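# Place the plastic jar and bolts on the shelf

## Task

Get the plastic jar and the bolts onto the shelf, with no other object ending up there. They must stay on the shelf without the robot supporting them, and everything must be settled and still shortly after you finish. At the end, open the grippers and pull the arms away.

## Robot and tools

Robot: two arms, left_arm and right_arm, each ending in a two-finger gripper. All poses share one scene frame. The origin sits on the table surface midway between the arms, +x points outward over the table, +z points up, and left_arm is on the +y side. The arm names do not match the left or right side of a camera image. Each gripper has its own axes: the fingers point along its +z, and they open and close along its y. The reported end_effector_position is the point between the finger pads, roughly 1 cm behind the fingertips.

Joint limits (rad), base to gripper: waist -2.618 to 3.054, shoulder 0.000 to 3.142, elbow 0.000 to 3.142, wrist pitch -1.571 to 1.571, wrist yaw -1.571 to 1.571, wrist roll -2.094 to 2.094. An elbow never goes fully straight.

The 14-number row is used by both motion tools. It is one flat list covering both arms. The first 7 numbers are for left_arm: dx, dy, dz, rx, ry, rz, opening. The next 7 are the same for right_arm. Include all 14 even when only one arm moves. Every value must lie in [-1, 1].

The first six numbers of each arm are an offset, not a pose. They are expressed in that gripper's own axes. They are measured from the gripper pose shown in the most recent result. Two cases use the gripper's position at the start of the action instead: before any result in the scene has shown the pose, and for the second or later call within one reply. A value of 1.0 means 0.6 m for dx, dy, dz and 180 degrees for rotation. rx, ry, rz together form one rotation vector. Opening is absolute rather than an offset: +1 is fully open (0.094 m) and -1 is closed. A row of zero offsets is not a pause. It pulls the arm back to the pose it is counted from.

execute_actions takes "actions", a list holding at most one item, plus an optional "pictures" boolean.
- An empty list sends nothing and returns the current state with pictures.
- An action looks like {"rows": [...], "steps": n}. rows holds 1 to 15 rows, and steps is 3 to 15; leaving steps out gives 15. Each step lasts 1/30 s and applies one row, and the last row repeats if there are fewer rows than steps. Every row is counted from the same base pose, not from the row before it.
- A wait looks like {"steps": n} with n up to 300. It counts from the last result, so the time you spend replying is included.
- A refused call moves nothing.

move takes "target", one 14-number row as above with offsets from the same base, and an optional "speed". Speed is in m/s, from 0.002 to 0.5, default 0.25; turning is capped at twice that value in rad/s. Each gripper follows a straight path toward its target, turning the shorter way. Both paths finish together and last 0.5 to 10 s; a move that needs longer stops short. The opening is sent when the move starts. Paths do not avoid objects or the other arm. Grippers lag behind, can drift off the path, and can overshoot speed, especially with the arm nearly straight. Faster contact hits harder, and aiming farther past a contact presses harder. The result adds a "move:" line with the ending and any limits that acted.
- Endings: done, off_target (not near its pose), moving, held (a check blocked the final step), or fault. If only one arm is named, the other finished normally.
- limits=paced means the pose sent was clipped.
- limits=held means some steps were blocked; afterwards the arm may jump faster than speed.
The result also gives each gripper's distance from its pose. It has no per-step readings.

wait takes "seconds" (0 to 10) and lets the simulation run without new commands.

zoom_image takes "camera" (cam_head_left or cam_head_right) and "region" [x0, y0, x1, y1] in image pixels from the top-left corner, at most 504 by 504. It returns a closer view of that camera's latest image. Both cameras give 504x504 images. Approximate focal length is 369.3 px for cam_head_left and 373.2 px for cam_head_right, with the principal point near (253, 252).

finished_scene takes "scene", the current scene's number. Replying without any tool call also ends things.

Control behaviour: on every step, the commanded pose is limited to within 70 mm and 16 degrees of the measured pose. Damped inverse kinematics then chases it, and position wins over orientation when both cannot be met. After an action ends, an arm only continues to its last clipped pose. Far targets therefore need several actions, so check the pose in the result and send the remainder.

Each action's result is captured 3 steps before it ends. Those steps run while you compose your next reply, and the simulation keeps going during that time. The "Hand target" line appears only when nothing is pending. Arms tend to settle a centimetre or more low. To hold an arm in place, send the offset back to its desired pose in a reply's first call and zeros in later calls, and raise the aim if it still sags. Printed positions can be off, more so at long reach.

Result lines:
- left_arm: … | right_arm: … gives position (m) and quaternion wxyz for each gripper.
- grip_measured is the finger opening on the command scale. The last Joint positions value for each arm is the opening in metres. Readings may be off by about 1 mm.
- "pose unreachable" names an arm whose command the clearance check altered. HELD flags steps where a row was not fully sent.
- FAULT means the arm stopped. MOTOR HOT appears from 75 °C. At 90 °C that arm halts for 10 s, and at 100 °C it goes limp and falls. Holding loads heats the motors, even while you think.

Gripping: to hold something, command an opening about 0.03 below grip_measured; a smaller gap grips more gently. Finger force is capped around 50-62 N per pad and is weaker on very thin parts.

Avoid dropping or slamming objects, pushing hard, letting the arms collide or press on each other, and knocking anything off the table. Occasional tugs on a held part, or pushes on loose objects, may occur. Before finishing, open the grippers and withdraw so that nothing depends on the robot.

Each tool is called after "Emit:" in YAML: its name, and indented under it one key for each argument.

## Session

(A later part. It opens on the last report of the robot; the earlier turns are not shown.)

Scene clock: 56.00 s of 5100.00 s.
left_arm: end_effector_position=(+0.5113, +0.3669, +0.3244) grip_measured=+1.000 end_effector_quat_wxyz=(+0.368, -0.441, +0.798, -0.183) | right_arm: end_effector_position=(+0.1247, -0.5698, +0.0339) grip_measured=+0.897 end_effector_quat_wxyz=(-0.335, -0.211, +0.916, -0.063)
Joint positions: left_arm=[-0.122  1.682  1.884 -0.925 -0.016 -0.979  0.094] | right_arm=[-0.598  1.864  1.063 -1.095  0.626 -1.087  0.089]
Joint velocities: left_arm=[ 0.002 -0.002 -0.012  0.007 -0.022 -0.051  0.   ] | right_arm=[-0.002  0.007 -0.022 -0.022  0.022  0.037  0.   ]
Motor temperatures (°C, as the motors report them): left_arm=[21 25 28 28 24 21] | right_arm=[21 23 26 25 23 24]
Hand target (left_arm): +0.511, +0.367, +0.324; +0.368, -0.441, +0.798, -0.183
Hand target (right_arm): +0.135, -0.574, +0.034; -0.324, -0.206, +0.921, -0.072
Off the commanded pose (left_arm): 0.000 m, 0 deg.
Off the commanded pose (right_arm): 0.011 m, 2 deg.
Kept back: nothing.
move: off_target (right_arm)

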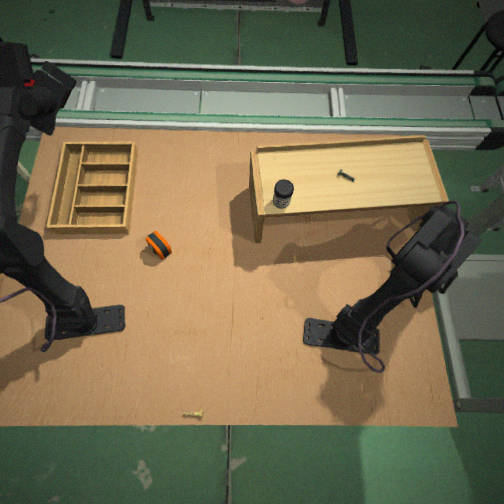

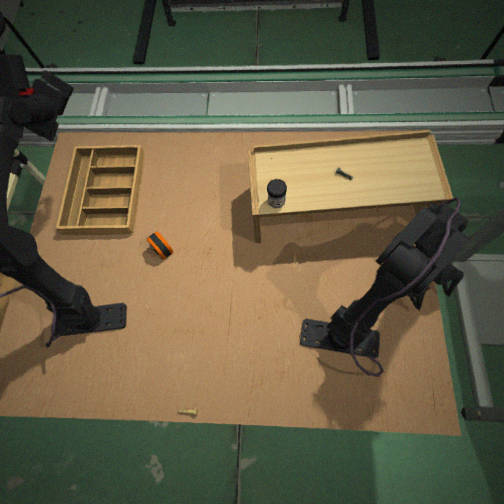

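Bolt moved. Clear away to see it.

Emit:
move:
  target: [0,0,0,0,0,0,1,0.25,0.1,0.1,0,0,0,0.9]
  speed: 0.1

Emit:
zoom_image:
  camera: "cam_head_right"
  region: [340, 220, 504, 360]

Emit:
zoom_image:
  camera: "cam_head_left"
  region: [340, 220, 504, 360]

Scene clock: 58.50 s of 5100.00 s.
left_arm: end_effector_position=(+0.5113, +0.3669, +0.3244) grip_measured=+1.000 end_effector_quat_wxyz=(+0.368, -0.441, +0.798, -0.183) | right_arm: end_effector_position=(-0.0362, -0.5907, +0.0889) grip_measured=+0.897 end_effector_quat_wxyz=(-0.336, -0.216, +0.914, -0.064)
Joint positions: left_arm=[-0.122  1.682  1.884 -0.925 -0.016 -0.98   0.094] | right_arm=[-1.194  1.383  0.807 -0.842  0.684 -1.854  0.089]
Joint velocities: left_arm=[ 0.017 -0.012 -0.002  0.051  0.022  0.022  0.   ] | right_arm=[-0.007 -0.002 -0.022  0.037 -0.007  0.007 -0.001]
Motor temperatures (°C, as the motors report them): left_arm=[21 25 28 28 24 21] | right_arm=[21 23 26 25 23 24]
Hand target (left_arm): +0.511, +0.367, +0.324; +0.368, -0.441, +0.798, -0.183
Hand target (right_arm): -0.039, -0.589, +0.091; -0.336, -0.213, +0.915, -0.069
Off the commanded pose (left_arm): 0.000 m, 0 deg.
Off the commanded pose (right_arm): 0.009 m, 1 deg.
Kept back: nothing.
move: done

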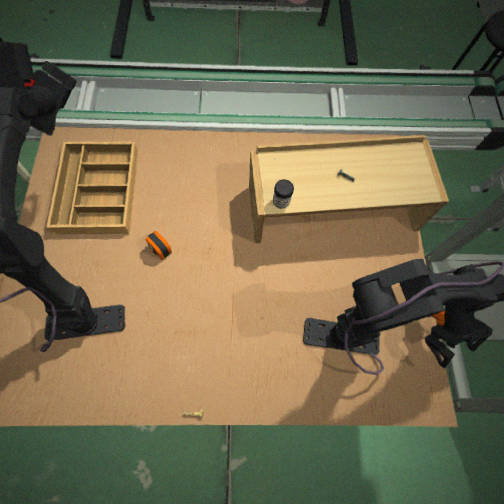

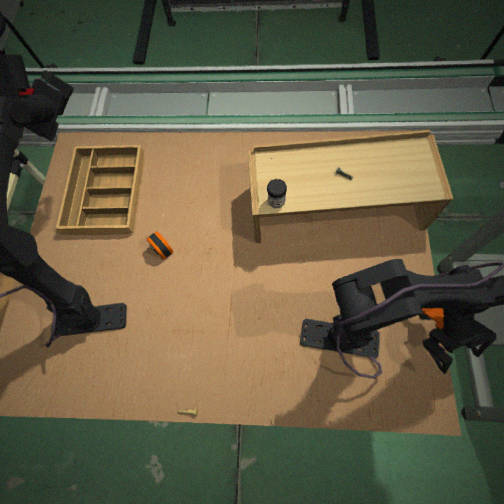

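Region (340, 220, 504, 360) of cam_head_right's 504x504 image, scaled by 3.073, with more detail than that image has; it fills the top 430 rows of this view, and the rest is white.

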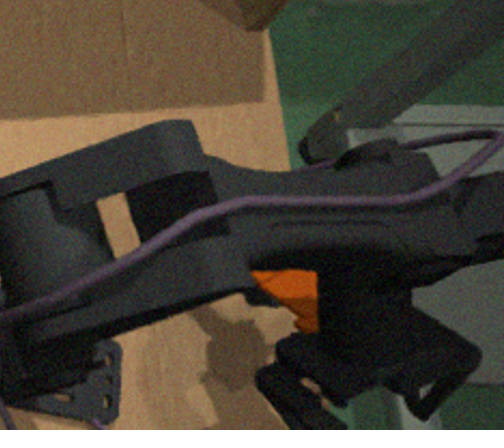

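Region (340, 220, 504, 360) of cam_head_left's 504x504 image, scaled by 3.073, with more detail than that image has; it fills the top 430 rows of this view, and the rest is white.

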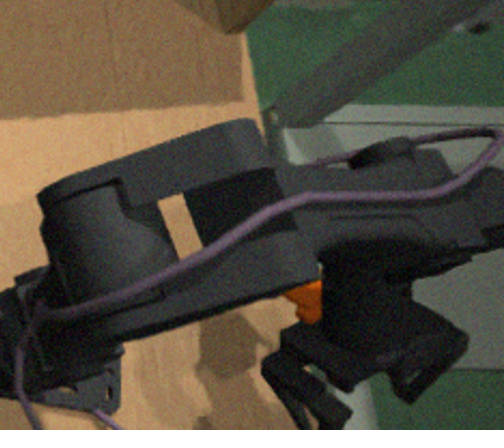

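Emit:
move:
  target: [0,0,0,0,0,0,1,-0.348,0.117,-0.347,0,-0.22,0,0.9]
  speed: 0.15

Emit:
move:
  target: [0,0,0,0,0,0,1,-0.1,0.4,0,0,0,0,0.9]
  speed: 0.15

Emit:
zoom_image:
  camera: "cam_head_right"
  region: [340, 220, 504, 360]

Scene clock: 61.57 s of 5100.00 s.
left_arm: end_effector_position=(+0.5113, +0.3669, +0.3244) grip_measured=+1.000 end_effector_quat_wxyz=(+0.368, -0.441, +0.798, -0.183) | right_arm: end_effector_position=(+0.1872, -0.3941, +0.1086) grip_measured=+0.897 end_effector_quat_wxyz=(-0.028, -0.221, +0.974, +0.032)
Joint positions: left_arm=[-0.122  1.682  1.884 -0.925 -0.016 -0.98   0.094] | right_arm=[-0.238  1.307  0.998 -1.345 -0.021 -0.827  0.089]
Joint velocities: left_arm=[-0.012 -0.012 -0.002 -0.037 -0.051  0.037  0.   ] | right_arm=[-0.012 -0.007 -0.002 -0.037 -0.007 -0.007  0.001]
Motor temperatures (°C, as the motors report them): left_arm=[21 25 28 29 24 21] | right_arm=[21 23 26 25 23 24]
Hand target (left_arm): +0.511, +0.367, +0.324; +0.368, -0.441, +0.798, -0.183
Hand target (right_arm): +0.199, -0.393, +0.116; -0.006, -0.222, +0.975, +0.026
Off the commanded pose (left_arm): 0.000 m, 0 deg.
Off the commanded pose (right_arm): 0.014 m, 3 deg.
Kept back: nothing.
move: off_target (right_arm)

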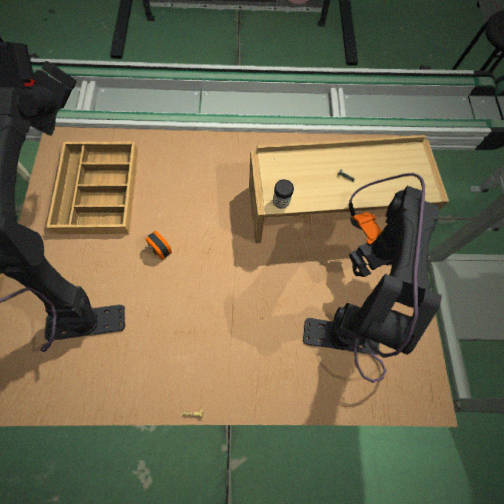

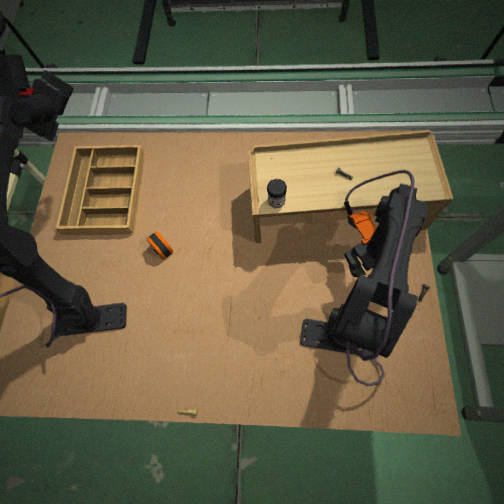

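Scene clock: 63.83 s of 5100.00 s.
left_arm: end_effector_position=(+0.5113, +0.3669, +0.3244) grip_measured=+1.000 end_effector_quat_wxyz=(+0.368, -0.441, +0.798, -0.183) | right_arm: end_effector_position=(+0.1251, -0.1574, +0.1156) grip_measured=+0.897 end_effector_quat_wxyz=(-0.053, -0.219, +0.974, +0.026)
Joint positions: left_arm=[-0.122  1.682  1.884 -0.925 -0.016 -0.98   0.094] | right_arm=[ 1.054  1.358  1.062 -1.324 -0.108  0.466  0.089]
Joint velocities: left_arm=[-0.007 -0.017  0.002  0.095 -0.081 -0.051  0.   ] | right_arm=[-0.007 -0.022 -0.002 -0.022  0.037  0.037  0.   ]
Motor temperatures (°C, as the motors report them): left_arm=[21 25 28 29 24 21] | right_arm=[21 23 26 25 23 24]
Hand target (left_arm): +0.511, +0.367, +0.324; +0.368, -0.441, +0.798, -0.183
Hand target (right_arm): +0.130, -0.148, +0.123; -0.038, -0.222, +0.974, +0.038
Off the commanded pose (left_arm): 0.000 m, 0 deg.
Off the commanded pose (right_arm): 0.017 m, 3 deg.
Kept back: nothing.
move: off_target (right_arm)

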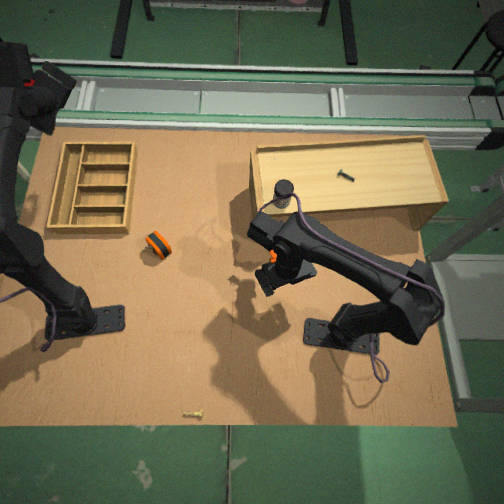

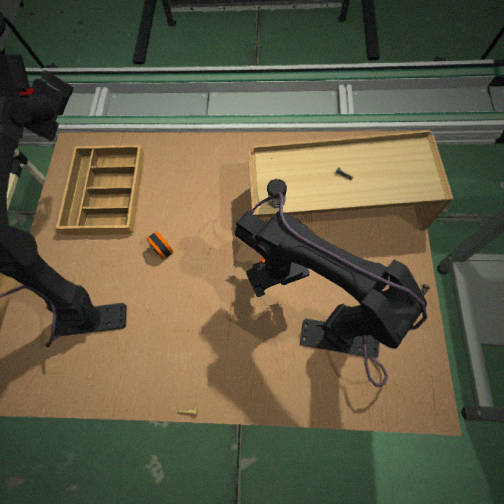

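Region (340, 220, 504, 360) of cam_head_right's 504x504 image, scaled by 3.073, with more detail than that image has; it fills the top 430 rows of this view, and the rest is white.

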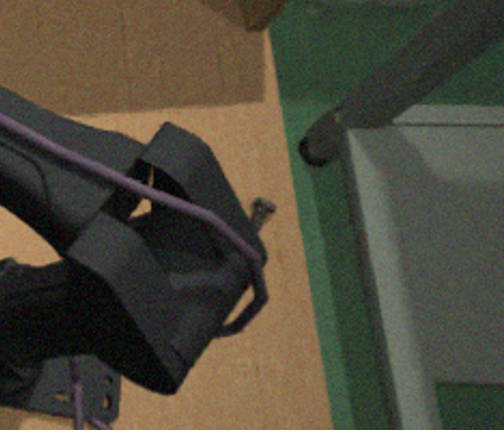

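Emit:
move:
  target: [0,0,0,0,0,0,1,0.328,0.567,0.188,0.024,-0.029,-0.36,0.5]

Emit:
zoom_image:
  camera: "cam_head_right"
  region: [100, 330, 300, 470]

Emit:
zoom_image:
  camera: "cam_head_right"
  region: [340, 220, 504, 360]

Scene clock: 67.00 s of 5100.00 s.
left_arm: end_effector_position=(+0.5113, +0.3669, +0.3244) grip_measured=+1.000 end_effector_quat_wxyz=(+0.368, -0.441, +0.798, -0.183) | right_arm: end_effector_position=(-0.2149, +0.0519, +0.0280) grip_measured=+0.503 end_effector_quat_wxyz=(+0.002, +0.704, -0.710, -0.013)
Joint positions: left_arm=[-0.122  1.682  1.884 -0.925 -0.016 -0.98   0.094] | right_arm=[ 2.25   2.283  1.875 -1.137 -0.01   0.545  0.071]
Joint velocities: left_arm=[ 0.012  0.002  0.002 -0.007 -0.007 -0.051  0.   ] | right_arm=[ 0.002 -0.002 -0.002 -0.139 -0.051 -0.051 -0.001]
Motor temperatures (°C, as the motors report them): left_arm=[21 25 28 29 24 21] | right_arm=[21 24 27 25 23 24]
Hand target (left_arm): +0.511, +0.367, +0.324; +0.368, -0.441, +0.798, -0.183
Hand target (right_arm): -0.217, +0.059, +0.039; -0.009, +0.708, -0.706, -0.025
Off the commanded pose (left_arm): 0.000 m, 0 deg.
Off the commanded pose (right_arm): 0.026 m, 3 deg.
Kept back: nothing.
move: off_target (right_arm)

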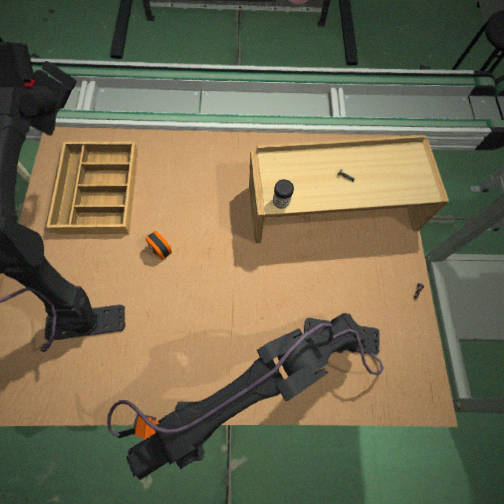

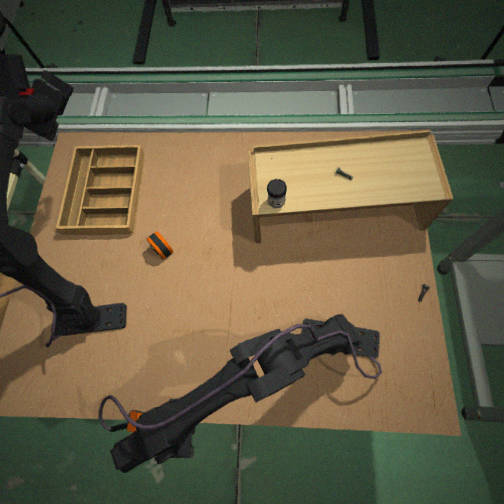

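Region (100, 330, 300, 470) of cam_head_right's 504x504 image, scaled by 2.520, with more detail than that image has; it fills the top 353 rows of this view, and the rest is white.

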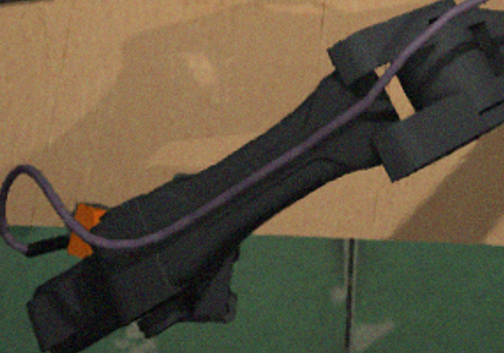

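Region (340, 220, 504, 360) of cam_head_right's 504x504 image, scaled by 3.073, with more detail than that image has; it fills the top 430 rows of this view, and the rest is white.

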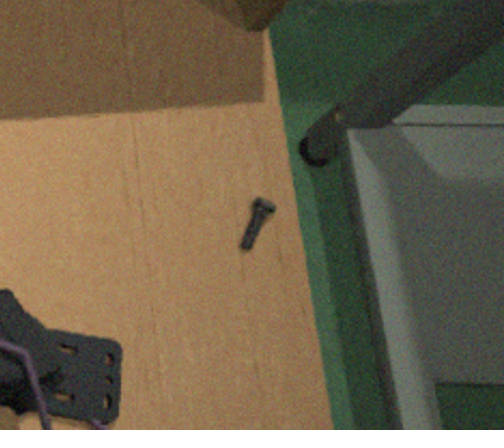

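Emit:
move:
  target: [0,0,0,0,0,0,1,-0.015,-0.067,-0.01,0,0,0,0.9]
  speed: 0.1

Emit:
move:
  target: [0,0,0,0,0,0,1,0,0,0.035,0,0,0,0.9]
  speed: 0.04

Emit:
move:
  target: [0,0,0,0,0,0,1,0,0,0,0,0,0,-1]

Scene clock: 68.10 s of 5100.00 s.
left_arm: end_effector_position=(+0.5113, +0.3669, +0.3244) grip_measured=+1.000 end_effector_quat_wxyz=(+0.368, -0.441, +0.798, -0.183) | right_arm: end_effector_position=(-0.1739, +0.0596, +0.0247) grip_measured=+0.897 end_effector_quat_wxyz=(+0.005, +0.702, -0.712, -0.000)
Joint positions: left_arm=[-0.122  1.682  1.884 -0.925 -0.016 -0.98   0.094] | right_arm=[ 2.159  2.26   1.824 -1.137 -0.01   0.462  0.089]
Joint velocities: left_arm=[-0.002 -0.002  0.002 -0.11  -0.022 -0.007  0.   ] | right_arm=[ 0.002 -0.007  0.007  0.022 -0.066 -0.007 -0.   ]
Motor temperatures (°C, as the motors report them): left_arm=[21 25 28 29 24 21] | right_arm=[21 24 27 25 23 24]
Hand target (left_arm): +0.511, +0.367, +0.324; +0.368, -0.441, +0.798, -0.183
Hand target (right_arm): -0.175, +0.061, +0.034; +0.001, +0.704, -0.710, -0.014
Off the commanded pose (left_arm): 0.000 m, 0 deg.
Off the commanded pose (right_arm): 0.009 m, 2 deg.
Kept back: nothing.
move: done

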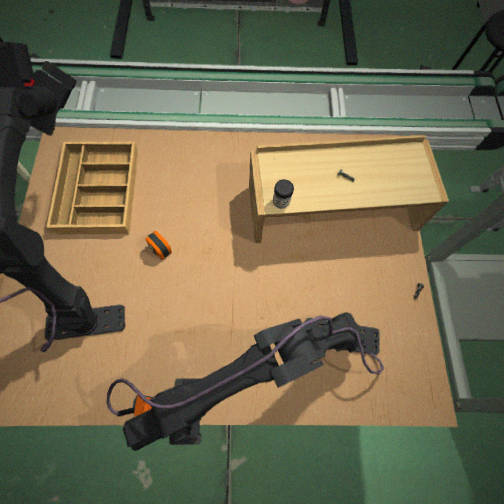

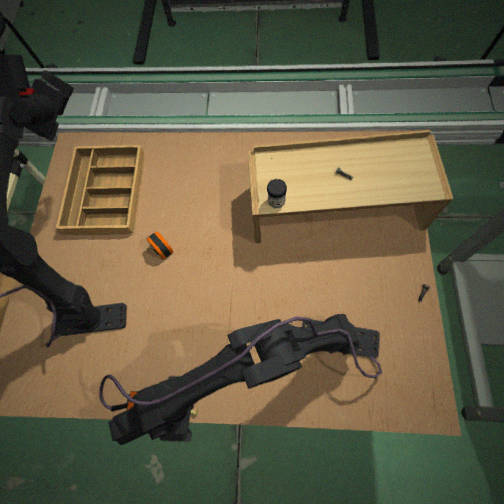

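Scene clock: 68.87 s of 5100.00 s.
left_arm: end_effector_position=(+0.5113, +0.3669, +0.3244) grip_measured=+1.000 end_effector_quat_wxyz=(+0.368, -0.441, +0.798, -0.183) | right_arm: end_effector_position=(-0.1728, +0.0578, +0.0082) grip_measured=+0.897 end_effector_quat_wxyz=(+0.006, +0.702, -0.712, +0.006)
Joint positions: left_arm=[-0.122  1.682  1.884 -0.925 -0.016 -0.98   0.094] | right_arm=[ 2.159  2.28   1.789 -1.095 -0.008  0.462  0.089]
Joint velocities: left_arm=[-0.007 -0.002  0.007  0.007 -0.066 -0.037  0.   ] | right_arm=[ 0.012 -0.007  0.002  0.007  0.007 -0.007 -0.001]
Motor temperatures (°C, as the motors report them): left_arm=[21 25 28 29 24 21] | right_arm=[21 24 27 25 23 24]
Hand target (left_arm): +0.511, +0.367, +0.324; +0.368, -0.441, +0.798, -0.183
Hand target (right_arm): -0.173, +0.059, +0.004; +0.005, +0.702, -0.712, +0.000
Off the commanded pose (left_arm): 0.000 m, 0 deg.
Off the commanded pose (right_arm): 0.005 m, 1 deg.
Kept back: nothing.
move: done

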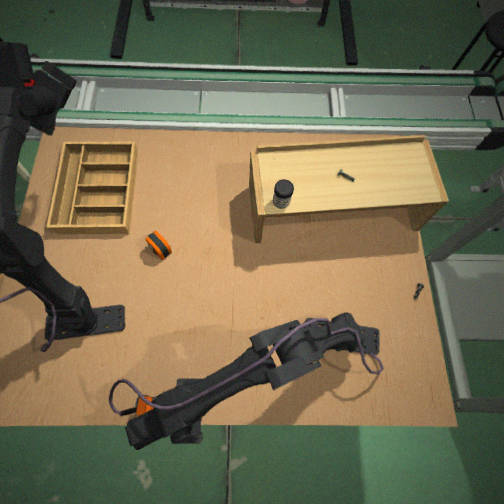

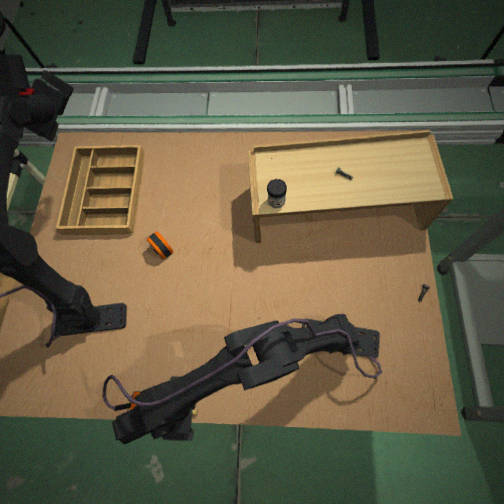

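Scene clock: 69.37 s of 5100.00 s.
left_arm: end_effector_position=(+0.5113, +0.3669, +0.3244) grip_measured=+1.000 end_effector_quat_wxyz=(+0.368, -0.441, +0.798, -0.183) | right_arm: end_effector_position=(-0.1790, +0.0579, +0.0091) grip_measured=-0.850 end_effector_quat_wxyz=(+0.011, +0.704, -0.710, -0.003)
Joint positions: left_arm=[-0.122  1.682  1.884 -0.925 -0.016 -0.98   0.094] | right_arm=[ 2.166  2.277  1.789 -1.085 -0.023  0.463  0.007]
Joint velocities: left_arm=[ 0.007 -0.012 -0.002 -0.081  0.007 -0.022  0.   ] | right_arm=[-0.007  0.017 -0.002 -0.066 -0.007  0.051 -0.   ]
Motor temperatures (°C, as the motors report them): left_arm=[21 25 28 29 24 21] | right_arm=[21 24 27 25 23 24]
Hand target (left_arm): +0.511, +0.367, +0.324; +0.368, -0.441, +0.798, -0.183
Hand target (right_arm): -0.173, +0.058, +0.008; +0.006, +0.702, -0.712, +0.005
Off the commanded pose (left_arm): 0.000 m, 0 deg.
Off the commanded pose (right_arm): 0.006 m, 1 deg.
Kept back: nothing.
move: done

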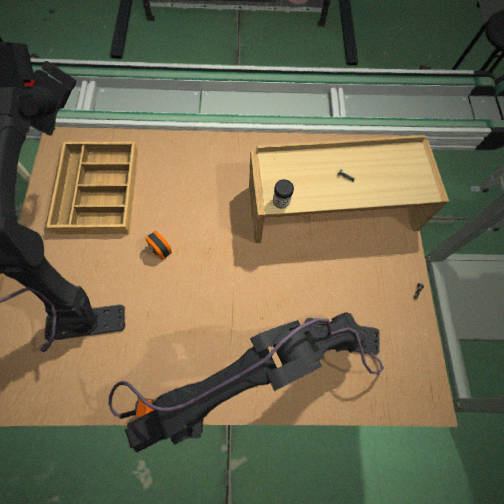

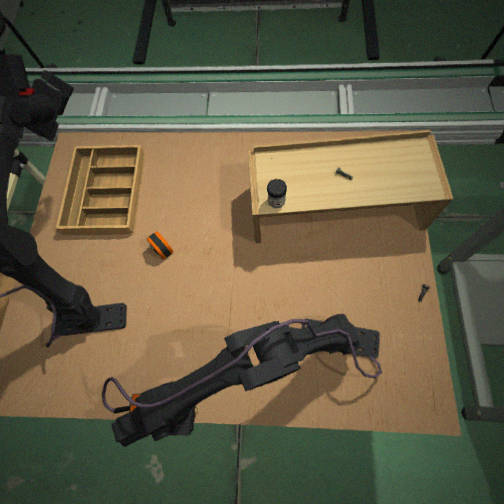

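Got it. To (0.18,-0.2,0.25), turning 90°.

Emit:
move:
  target: [0,0,0,0,0,0,1,0.43,-0.6,-0.4,0,0,0.4,-1]

Scene clock: 72.67 s of 5100.00 s.
left_arm: end_effector_position=(+0.5113, +0.3669, +0.3244) grip_measured=+1.000 end_effector_quat_wxyz=(+0.368, -0.441, +0.798, -0.183) | right_arm: end_effector_position=(+0.1873, -0.1899, +0.2436) grip_measured=-0.850 end_effector_quat_wxyz=(+0.109, -0.152, +0.980, +0.069)
Joint positions: left_arm=[-0.122  1.682  1.884 -0.925 -0.016 -0.98   0.094] | right_arm=[ 0.819  1.24   1.476 -1.549 -0.01   0.372  0.007]
Joint velocities: left_arm=[ 0.012 -0.002 -0.012 -0.037 -0.066 -0.051  0.   ] | right_arm=[ 0.002 -0.027 -0.007  0.007 -0.066 -0.081 -0.001]
Motor temperatures (°C, as the motors report them): left_arm=[21 25 28 29 24 21] | right_arm=[21 24 27 25 23 24]
Hand target (left_arm): +0.511, +0.367, +0.324; +0.368, -0.441, +0.798, -0.183
Hand target (right_arm): +0.190, -0.192, +0.255; +0.129, -0.151, +0.977, +0.076
Off the commanded pose (left_arm): 0.000 m, 0 deg.
Off the commanded pose (right_arm): 0.011 m, 16 deg.
joint sent to its limit (right arm) — the command would take joint 4 (wrist pitch) past its lower limit, so that joint was sent only as far as its limit.
Kept back: nothing.
move: off_target (right_arm)

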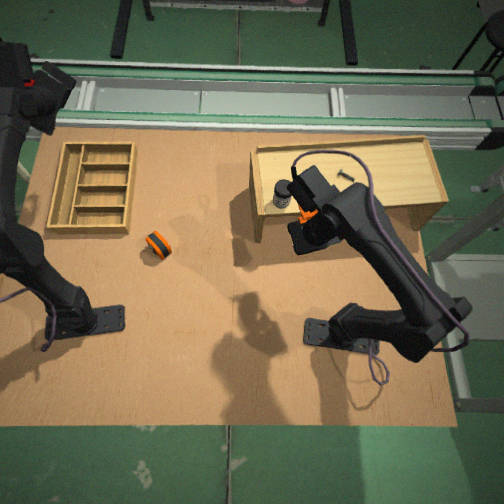

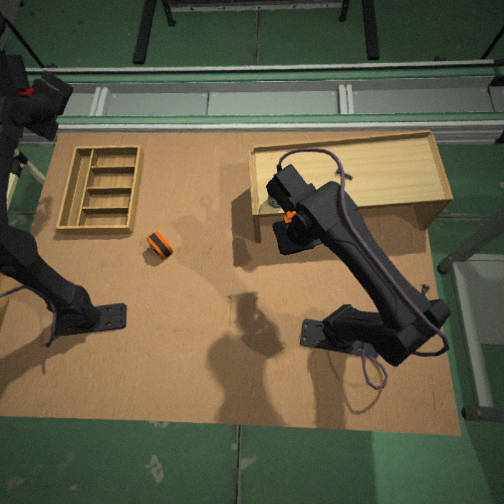

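Emit:
move:
  target: [0,0,0,0,0,0,1,-0.23,-0.48,0.037,0,0,0,-1]
  speed: 0.15

Scene clock: 75.40 s of 5100.00 s.
left_arm: end_effector_position=(+0.5113, +0.3669, +0.3244) grip_measured=+1.000 end_effector_quat_wxyz=(+0.368, -0.441, +0.798, -0.183) | right_arm: end_effector_position=(+0.4120, -0.4233, +0.2157) grip_measured=-0.850 end_effector_quat_wxyz=(+0.124, -0.144, +0.980, +0.051)
Joint positions: left_arm=[-0.122  1.682  1.884 -0.925 -0.016 -0.98   0.094] | right_arm=[-0.178  1.994  2.15  -1.547 -0.202 -0.593  0.007]
Joint velocities: left_arm=[ 0.002  0.002 -0.012  0.007  0.066  0.007  0.   ] | right_arm=[ 0.012 -0.007  0.017 -0.007 -0.007 -0.037 -0.   ]
Motor temperatures (°C, as the motors report them): left_arm=[21 25 28 29 24 21] | right_arm=[21 24 27 25 23 24]
Hand target (left_arm): +0.511, +0.367, +0.324; +0.368, -0.441, +0.798, -0.183
Hand target (right_arm): +0.415, -0.423, +0.229; +0.145, -0.149, +0.977, +0.051
Off the commanded pose (left_arm): 0.000 m, 0 deg.
Off the commanded pose (right_arm): 0.011 m, 3 deg.
joint sent to its limit (right arm) — the command would take joint 4 (wrist pitch) past its lower limit, so that joint was sent only as far as its limit.
Kept back: nothing.
move: off_target (right_arm)

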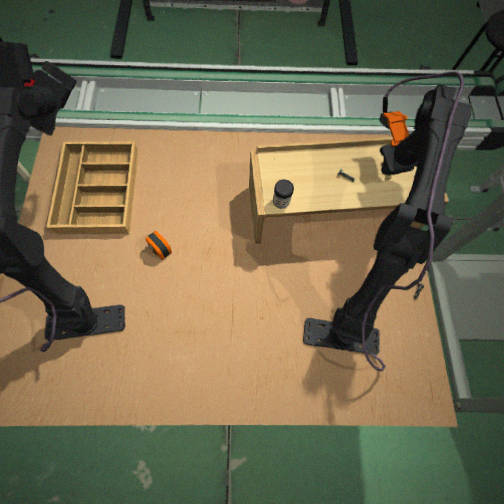

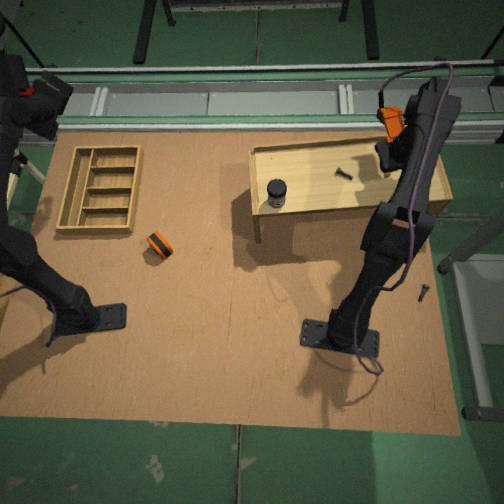

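Then back out: d=(-.25,-.1,0).

Emit:
move:
  target: [0,0,0,0,0,0,1,0,0,0.037,0,0,0,-1]
  speed: 0.04

Emit:
move:
  target: [0,0,0,0,0,0,1,0,0,0,0,0,0,0]

Emit:
move:
  target: [0,0,0,0,0,0,1,0,0,-0.09,0,0,0,0]

Emit:
move:
  target: [0,0,0,0,0,0,1,0.43,-0.03,-0.12,0,0,0,0]

Scene clock: 76.43 s of 5100.00 s.
left_arm: end_effector_position=(+0.5113, +0.3669, +0.3244) grip_measured=+1.000 end_effector_quat_wxyz=(+0.368, -0.441, +0.798, -0.183) | right_arm: end_effector_position=(+0.4121, -0.4228, +0.1936) grip_measured=-0.850 end_effector_quat_wxyz=(+0.113, -0.140, +0.982, +0.058)
Joint positions: left_arm=[-0.122  1.682  1.884 -0.925 -0.016 -0.98   0.094] | right_arm=[-0.177  1.987  2.051 -1.482 -0.203 -0.588  0.007]
Joint velocities: left_arm=[ 0.012 -0.012  0.007 -0.051 -0.037 -0.007  0.   ] | right_arm=[-0.012  0.002 -0.007  0.022 -0.022 -0.007 -0.001]
Motor temperatures (°C, as the motors report them): left_arm=[21 25 28 29 24 21] | right_arm=[21 24 27 25 23 24]
Hand target (left_arm): +0.511, +0.367, +0.324; +0.368, -0.441, +0.798, -0.183
Hand target (right_arm): +0.417, -0.420, +0.194; +0.124, -0.144, +0.980, +0.051
Off the commanded pose (left_arm): 0.000 m, 0 deg.
Off the commanded pose (right_arm): 0.006 m, 2 deg.
Kept back: nothing.
move: done

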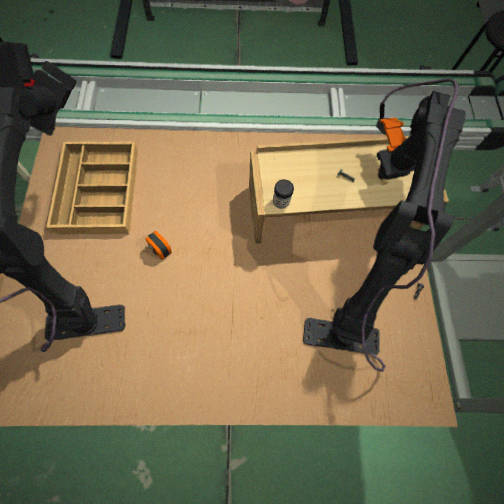

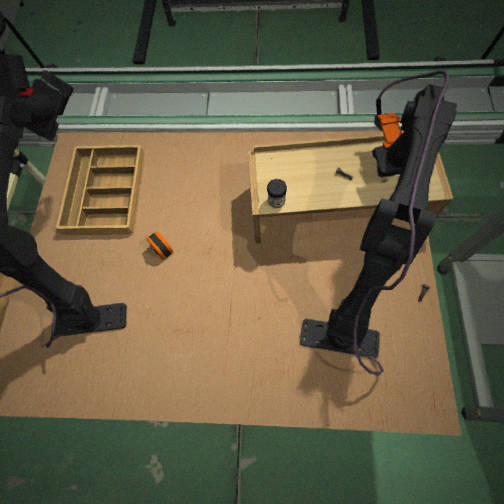

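Scene clock: 76.93 s of 5100.00 s.
left_arm: end_effector_position=(+0.5113, +0.3669, +0.3244) grip_measured=+1.000 end_effector_quat_wxyz=(+0.368, -0.441, +0.798, -0.183) | right_arm: end_effector_position=(+0.4123, -0.4228, +0.1927) grip_measured=-0.003 end_effector_quat_wxyz=(+0.112, -0.140, +0.982, +0.058)
Joint positions: left_arm=[-0.122  1.682  1.884 -0.925 -0.016 -0.981  0.094] | right_arm=[-0.177  1.99   2.051 -1.482 -0.203 -0.588  0.047]
Joint velocities: left_arm=[-0.007 -0.002  0.002 -0.051  0.066 -0.022  0.   ] | right_arm=[ 0.002  0.017  0.012  0.037  0.051 -0.037  0.   ]
Motor temperatures (°C, as the motors report them): left_arm=[21 25 28 29 24 21] | right_arm=[21 24 27 25 23 24]
Hand target (left_arm): +0.511, +0.367, +0.324; +0.368, -0.441, +0.798, -0.183
Hand target (right_arm): +0.412, -0.423, +0.194; +0.113, -0.140, +0.982, +0.058
Off the commanded pose (left_arm): 0.000 m, 0 deg.
Off the commanded pose (right_arm): 0.001 m, 0 deg.
Kept back: nothing.
move: done

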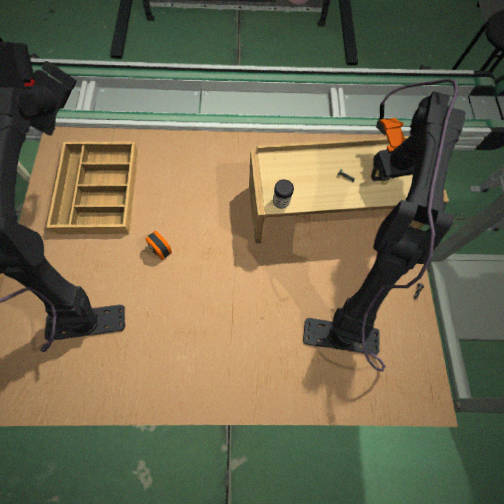

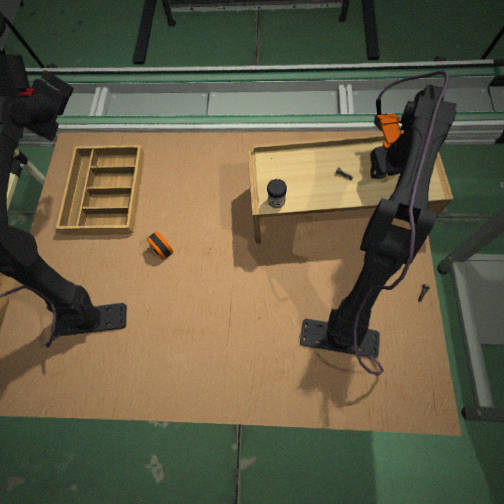

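Scene clock: 77.77 s of 5100.00 s.
left_arm: end_effector_position=(+0.5113, +0.3669, +0.3244) grip_measured=+1.000 end_effector_quat_wxyz=(+0.368, -0.441, +0.798, -0.183) | right_arm: end_effector_position=(+0.4027, -0.4283, +0.2313) grip_measured=-0.003 end_effector_quat_wxyz=(+0.141, -0.134, +0.980, +0.042)
Joint positions: left_arm=[-0.122  1.682  1.884 -0.925 -0.016 -0.981  0.094] | right_arm=[-0.198  1.939  2.131 -1.546 -0.203 -0.589  0.047]
Joint velocities: left_arm=[-0.007 -0.007 -0.002 -0.066 -0.007  0.022  0.   ] | right_arm=[ 0.012  0.007 -0.012  0.051  0.037  0.007  0.   ]
Motor temperatures (°C, as the motors report them): left_arm=[21 25 28 29 24 21] | right_arm=[21 25 27 25 23 24]
Hand target (left_arm): +0.511, +0.367, +0.324; +0.368, -0.441, +0.798, -0.183
Hand target (right_arm): +0.402, -0.430, +0.245; +0.159, -0.135, +0.977, +0.036
Off the commanded pose (left_arm): 0.000 m, 0 deg.
Off the commanded pose (right_arm): 0.014 m, 4 deg.
joint sent to its limit (right arm) — the command would take joint 4 (wrist pitch) past its lower limit, so that joint was sent only as far as its limit.
Kept back: nothing.
move: off_target (right_arm)

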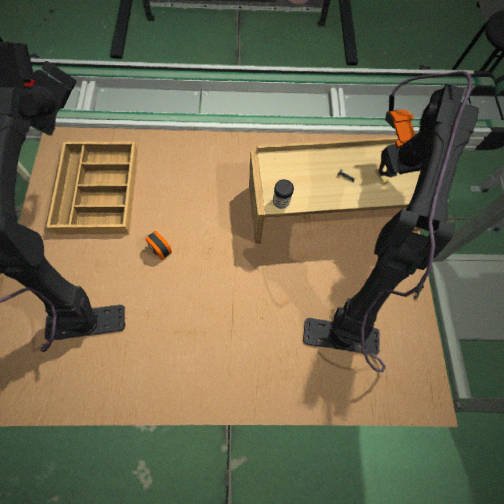

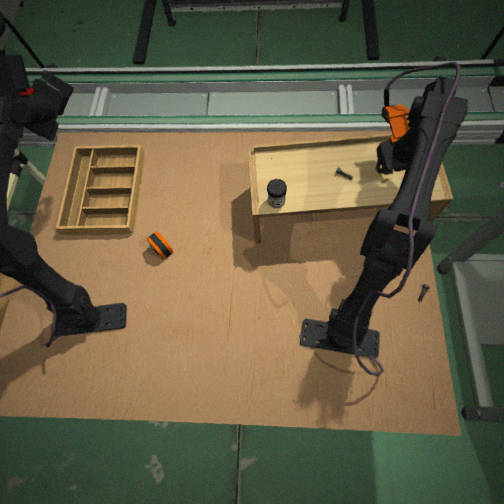

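Scene clock: 79.53 s of 5100.00 s.
left_arm: end_effector_position=(+0.5113, +0.3669, +0.3244) grip_measured=+1.000 end_effector_quat_wxyz=(+0.368, -0.441, +0.798, -0.183) | right_arm: end_effector_position=(+0.1493, -0.5325, +0.2293) grip_measured=-0.003 end_effector_quat_wxyz=(+0.149, -0.122, +0.981, -0.040)
Joint positions: left_arm=[-0.122  1.682  1.884 -0.925 -0.016 -0.981  0.094] | right_arm=[-1.047  1.357  1.489 -1.546 -0.268 -1.415  0.047]
Joint velocities: left_arm=[-0.007 -0.007 -0.007 -0.007 -0.081  0.022  0.   ] | right_arm=[-0.012 -0.007  0.007 -0.007  0.022 -0.037 -0.001]
Motor temperatures (°C, as the motors report them): left_arm=[21 25 28 29 24 21] | right_arm=[21 25 27 25 23 24]
Hand target (left_arm): +0.511, +0.367, +0.324; +0.368, -0.441, +0.798, -0.183
Hand target (right_arm): +0.149, -0.527, +0.231; +0.159, -0.124, +0.979, -0.037
Off the commanded pose (left_arm): 0.000 m, 0 deg.
Off the commanded pose (right_arm): 0.014 m, 9 deg.
joint sent to its limit (right arm) — the command would take joint 4 (wrist pitch) past its lower limit, so that joint was sent only as far as its limit.
Kept back: nothing.
move: off_target (right_arm)

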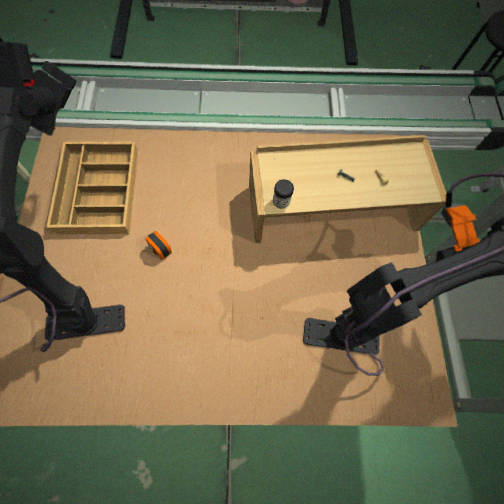

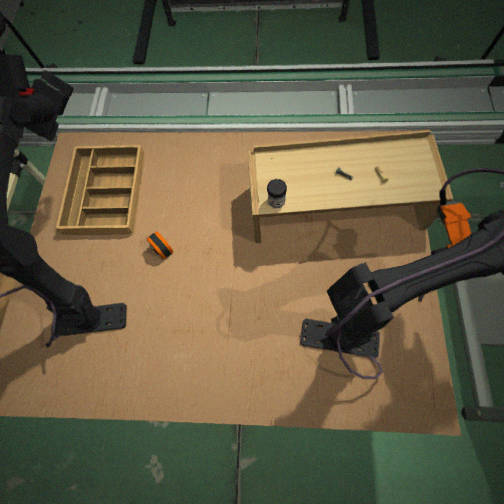

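Emit:
move:
  target: [0,0,0,0,0,0,1,0.105,-0.002,0.3,-0.006,0.1,0.205,0.6]

Scene clock: 81.83 s of 5100.00 s.
left_arm: end_effector_position=(+0.5113, +0.3669, +0.3244) grip_measured=+1.000 end_effector_quat_wxyz=(+0.368, -0.441, +0.797, -0.183) | right_arm: end_effector_position=(+0.1409, -0.5556, +0.0401) grip_measured=+0.597 end_effector_quat_wxyz=(+0.001, +0.202, +0.979, +0.005)
Joint positions: left_arm=[-0.122  1.682  1.884 -0.925 -0.016 -0.981  0.094] | right_arm=[-0.932  1.587  0.965 -0.954 -0.008 -0.667  0.075]
Joint velocities: left_arm=[-0.012  0.012 -0.017 -0.007  0.022  0.037  0.   ] | right_arm=[ 0.002 -0.002  0.007  0.022  0.022  0.022  0.   ]
Motor temperatures (°C, as the motors report them): left_arm=[21 25 28 29 24 21] | right_arm=[21 24 27 25 23 24]
Hand target (left_arm): +0.511, +0.367, +0.324; +0.368, -0.441, +0.797, -0.183
Hand target (right_arm): +0.142, -0.555, +0.039; +0.000, +0.201, +0.980, -0.000
Off the commanded pose (left_arm): 0.000 m, 0 deg.
Off the commanded pose (right_arm): 0.005 m, 1 deg.
Kept back: nothing.
move: done

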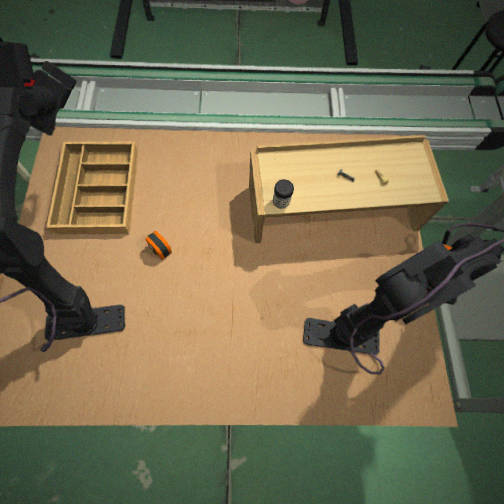

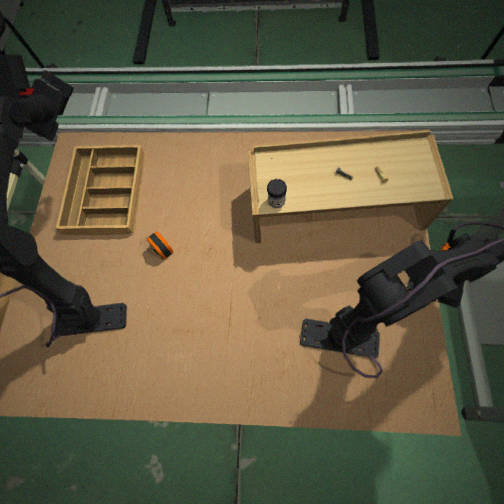

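Emit:
move:
  target: [0,0,0,0,0,0,1,-0.008,0,0.058,0,0,0,0.6]
  speed: 0.04

Emit:
move:
  target: [0,0,0,0,0,0,1,0,0,0,0,0,0,-1]

Emit:
move:
  target: [0,0,0,0,0,0,1,0,0,-0.4,0,0,0,-1]

Scene clock: 83.40 s of 5100.00 s.
left_arm: end_effector_position=(+0.5113, +0.3669, +0.3244) grip_measured=+1.000 end_effector_quat_wxyz=(+0.368, -0.441, +0.797, -0.183) | right_arm: end_effector_position=(+0.1434, -0.5600, +0.0093) grip_measured=+0.597 end_effector_quat_wxyz=(+0.003, +0.204, +0.979, +0.003)
Joint positions: left_arm=[-0.122  1.682  1.884 -0.925 -0.016 -0.981  0.094] | right_arm=[-0.932  1.657  0.903 -0.818 -0.008 -0.662  0.075]
Joint velocities: left_arm=[-0.002 -0.022  0.002 -0.081  0.037 -0.022  0.   ] | right_arm=[ 0.017 -0.002 -0.022 -0.037 -0.022 -0.022 -0.   ]
Motor temperatures (°C, as the motors report them): left_arm=[21 25 28 29 24 21] | right_arm=[21 24 27 25 23 24]
Hand target (left_arm): +0.511, +0.367, +0.324; +0.368, -0.441, +0.797, -0.183
Hand target (right_arm): +0.145, -0.557, +0.005; +0.001, +0.202, +0.979, +0.005
Off the commanded pose (left_arm): 0.000 m, 0 deg.
Off the commanded pose (right_arm): 0.005 m, 0 deg.
Kept back: nothing.
move: done

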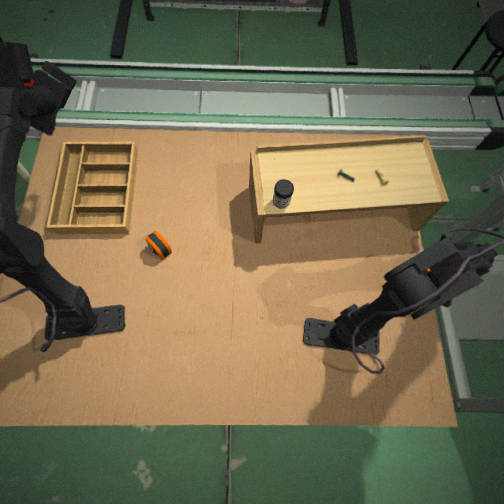

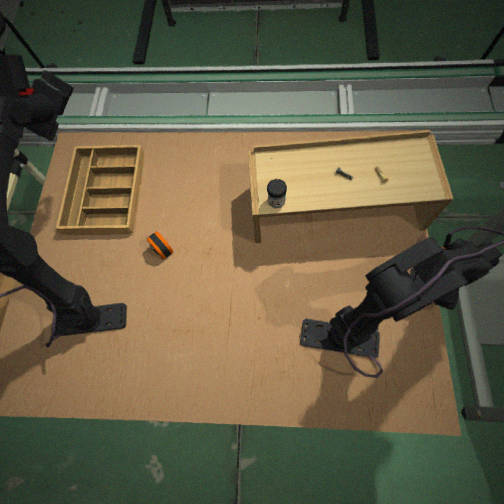

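Scene clock: 83.90 s of 5100.00 s.
left_arm: end_effector_position=(+0.5113, +0.3669, +0.3244) grip_measured=+1.000 end_effector_quat_wxyz=(+0.368, -0.441, +0.797, -0.183) | right_arm: end_effector_position=(+0.1434, -0.5602, +0.0093) grip_measured=-0.860 end_effector_quat_wxyz=(+0.003, +0.204, +0.979, +0.003)
Joint positions: left_arm=[-0.122  1.682  1.884 -0.925 -0.016 -0.981  0.094] | right_arm=[-0.932  1.657  0.903 -0.818 -0.007 -0.662  0.007]
Joint velocities: left_arm=[-0.012 -0.012 -0.002 -0.051 -0.007  0.037  0.   ] | right_arm=[ 0.017 -0.012 -0.002  0.007 -0.037  0.022 -0.001]
Motor temperatures (°C, as the motors report them): left_arm=[21 25 28 29 24 21] | right_arm=[21 24 27 25 23 24]
Hand target (left_arm): +0.511, +0.367, +0.324; +0.368, -0.441, +0.797, -0.183
Hand target (right_arm): +0.143, -0.560, +0.009; +0.003, +0.204, +0.979, +0.003
Off the commanded pose (left_arm): 0.000 m, 0 deg.
Off the commanded pose (right_arm): 0.000 m, 0 deg.
Kept back: nothing.
move: done

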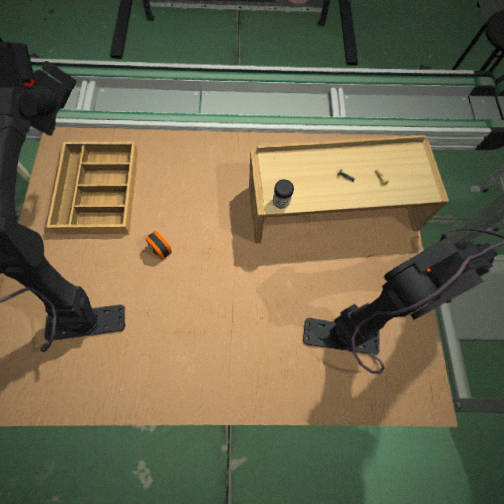

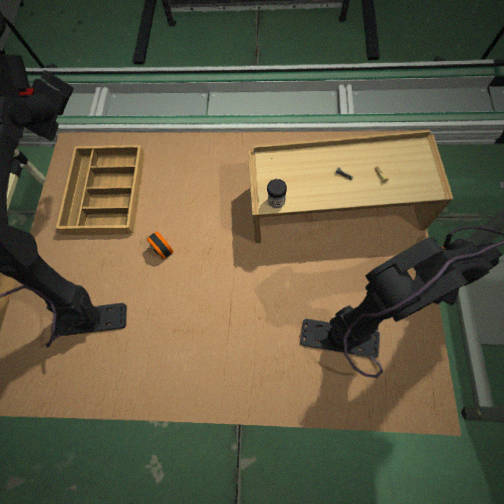

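Scene clock: 85.33 s of 5100.00 s.
left_arm: end_effector_position=(+0.5113, +0.3669, +0.3244) grip_measured=+1.000 end_effector_quat_wxyz=(+0.368, -0.442, +0.797, -0.183) | right_arm: end_effector_position=(+0.1449, -0.5629, +0.2418) grip_measured=-0.860 end_effector_quat_wxyz=(+0.071, +0.203, +0.974, -0.078)
Joint positions: left_arm=[-0.122  1.682  1.884 -0.925 -0.016 -0.981  0.094] | right_arm=[-0.932  1.433  1.62  -1.547 -0.007 -0.662  0.007]
Joint velocities: left_arm=[ 0.002 -0.007  0.007  0.066  0.007 -0.022  0.   ] | right_arm=[-0.007  0.002 -0.002 -0.095 -0.022  0.007  0.001]
Motor temperatures (°C, as the motors report them): left_arm=[21 25 28 29 24 21] | right_arm=[21 24 27 25 23 24]
Hand target (left_arm): +0.511, +0.367, +0.324; +0.368, -0.442, +0.797, -0.183
Hand target (right_arm): +0.147, -0.563, +0.250; +0.079, +0.201, +0.973, -0.087
Off the commanded pose (left_arm): 0.000 m, 0 deg.
Off the commanded pose (right_arm): 0.008 m, 12 deg.
joint sent to its limit (right arm) — the command would take joint 4 (wrist pitch) past its lower limit, so that joint was sent only as far as its limit.
Kept back: nothing.
move: off_target (right_arm)

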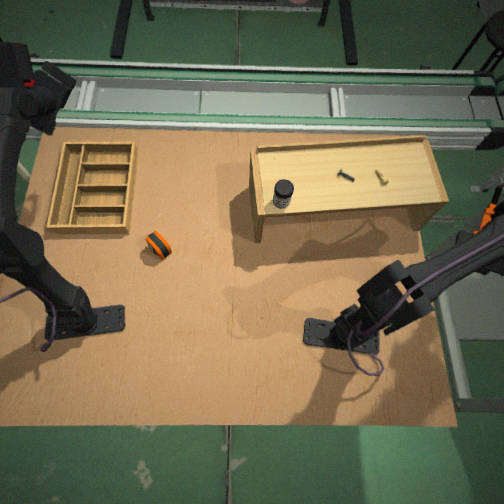

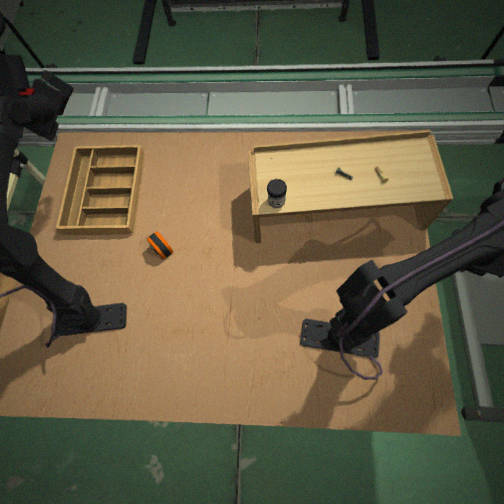

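Emit:
move:
  target: [0,0,0,0,0,0,1,-0.352,0.292,0.045,0,0,0,-1]
  speed: 0.15

Scene clock: 87.83 s of 5100.00 s.
left_arm: end_effector_position=(+0.5113, +0.3669, +0.3244) grip_measured=+1.000 end_effector_quat_wxyz=(+0.368, -0.442, +0.797, -0.183) | right_arm: end_effector_position=(+0.4077, -0.4803, +0.2088) grip_measured=-0.860 end_effector_quat_wxyz=(+0.084, +0.196, +0.975, -0.067)
Joint positions: left_arm=[-0.122  1.682  1.884 -0.925 -0.016 -0.981  0.094] | right_arm=[-0.177  2.049  2.212 -1.551  0.113  0.067  0.007]
Joint velocities: left_arm=[-0.002 -0.012 -0.002 -0.022  0.007 -0.081  0.   ] | right_arm=[-0.017 -0.007 -0.022 -0.051 -0.051  0.022  0.   ]
Motor temperatures (°C, as the motors report them): left_arm=[21 25 28 29 24 21] | right_arm=[21 24 27 25 23 24]
Hand target (left_arm): +0.511, +0.367, +0.324; +0.368, -0.442, +0.797, -0.183
Hand target (right_arm): +0.410, -0.483, +0.222; +0.102, +0.200, +0.971, -0.077
Off the commanded pose (left_arm): 0.000 m, 0 deg.
Off the commanded pose (right_arm): 0.023 m, 2 deg.
joint sent to its limit (right arm) — the command would take joint 4 (wrist pitch) past its lower limit, so that joint was sent only as far as its limit.
Kept back: nothing.
move: off_target (right_arm)

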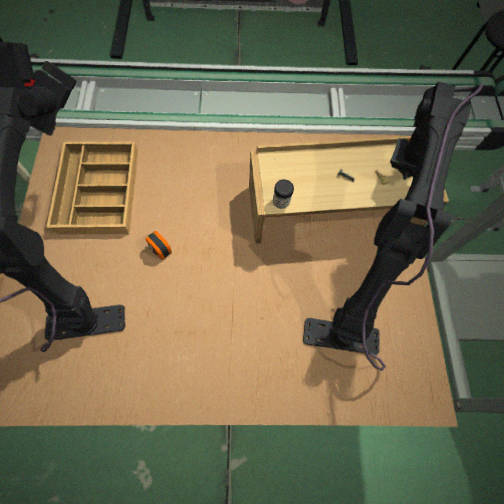

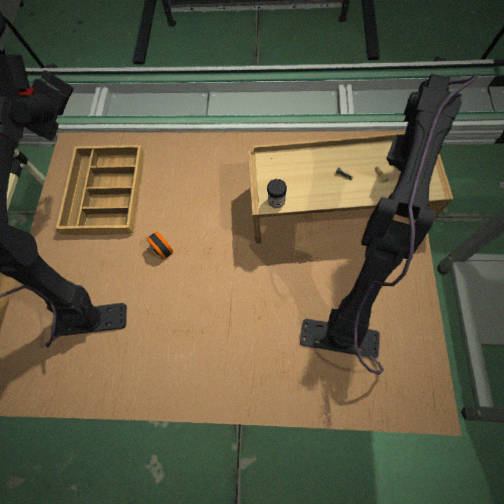

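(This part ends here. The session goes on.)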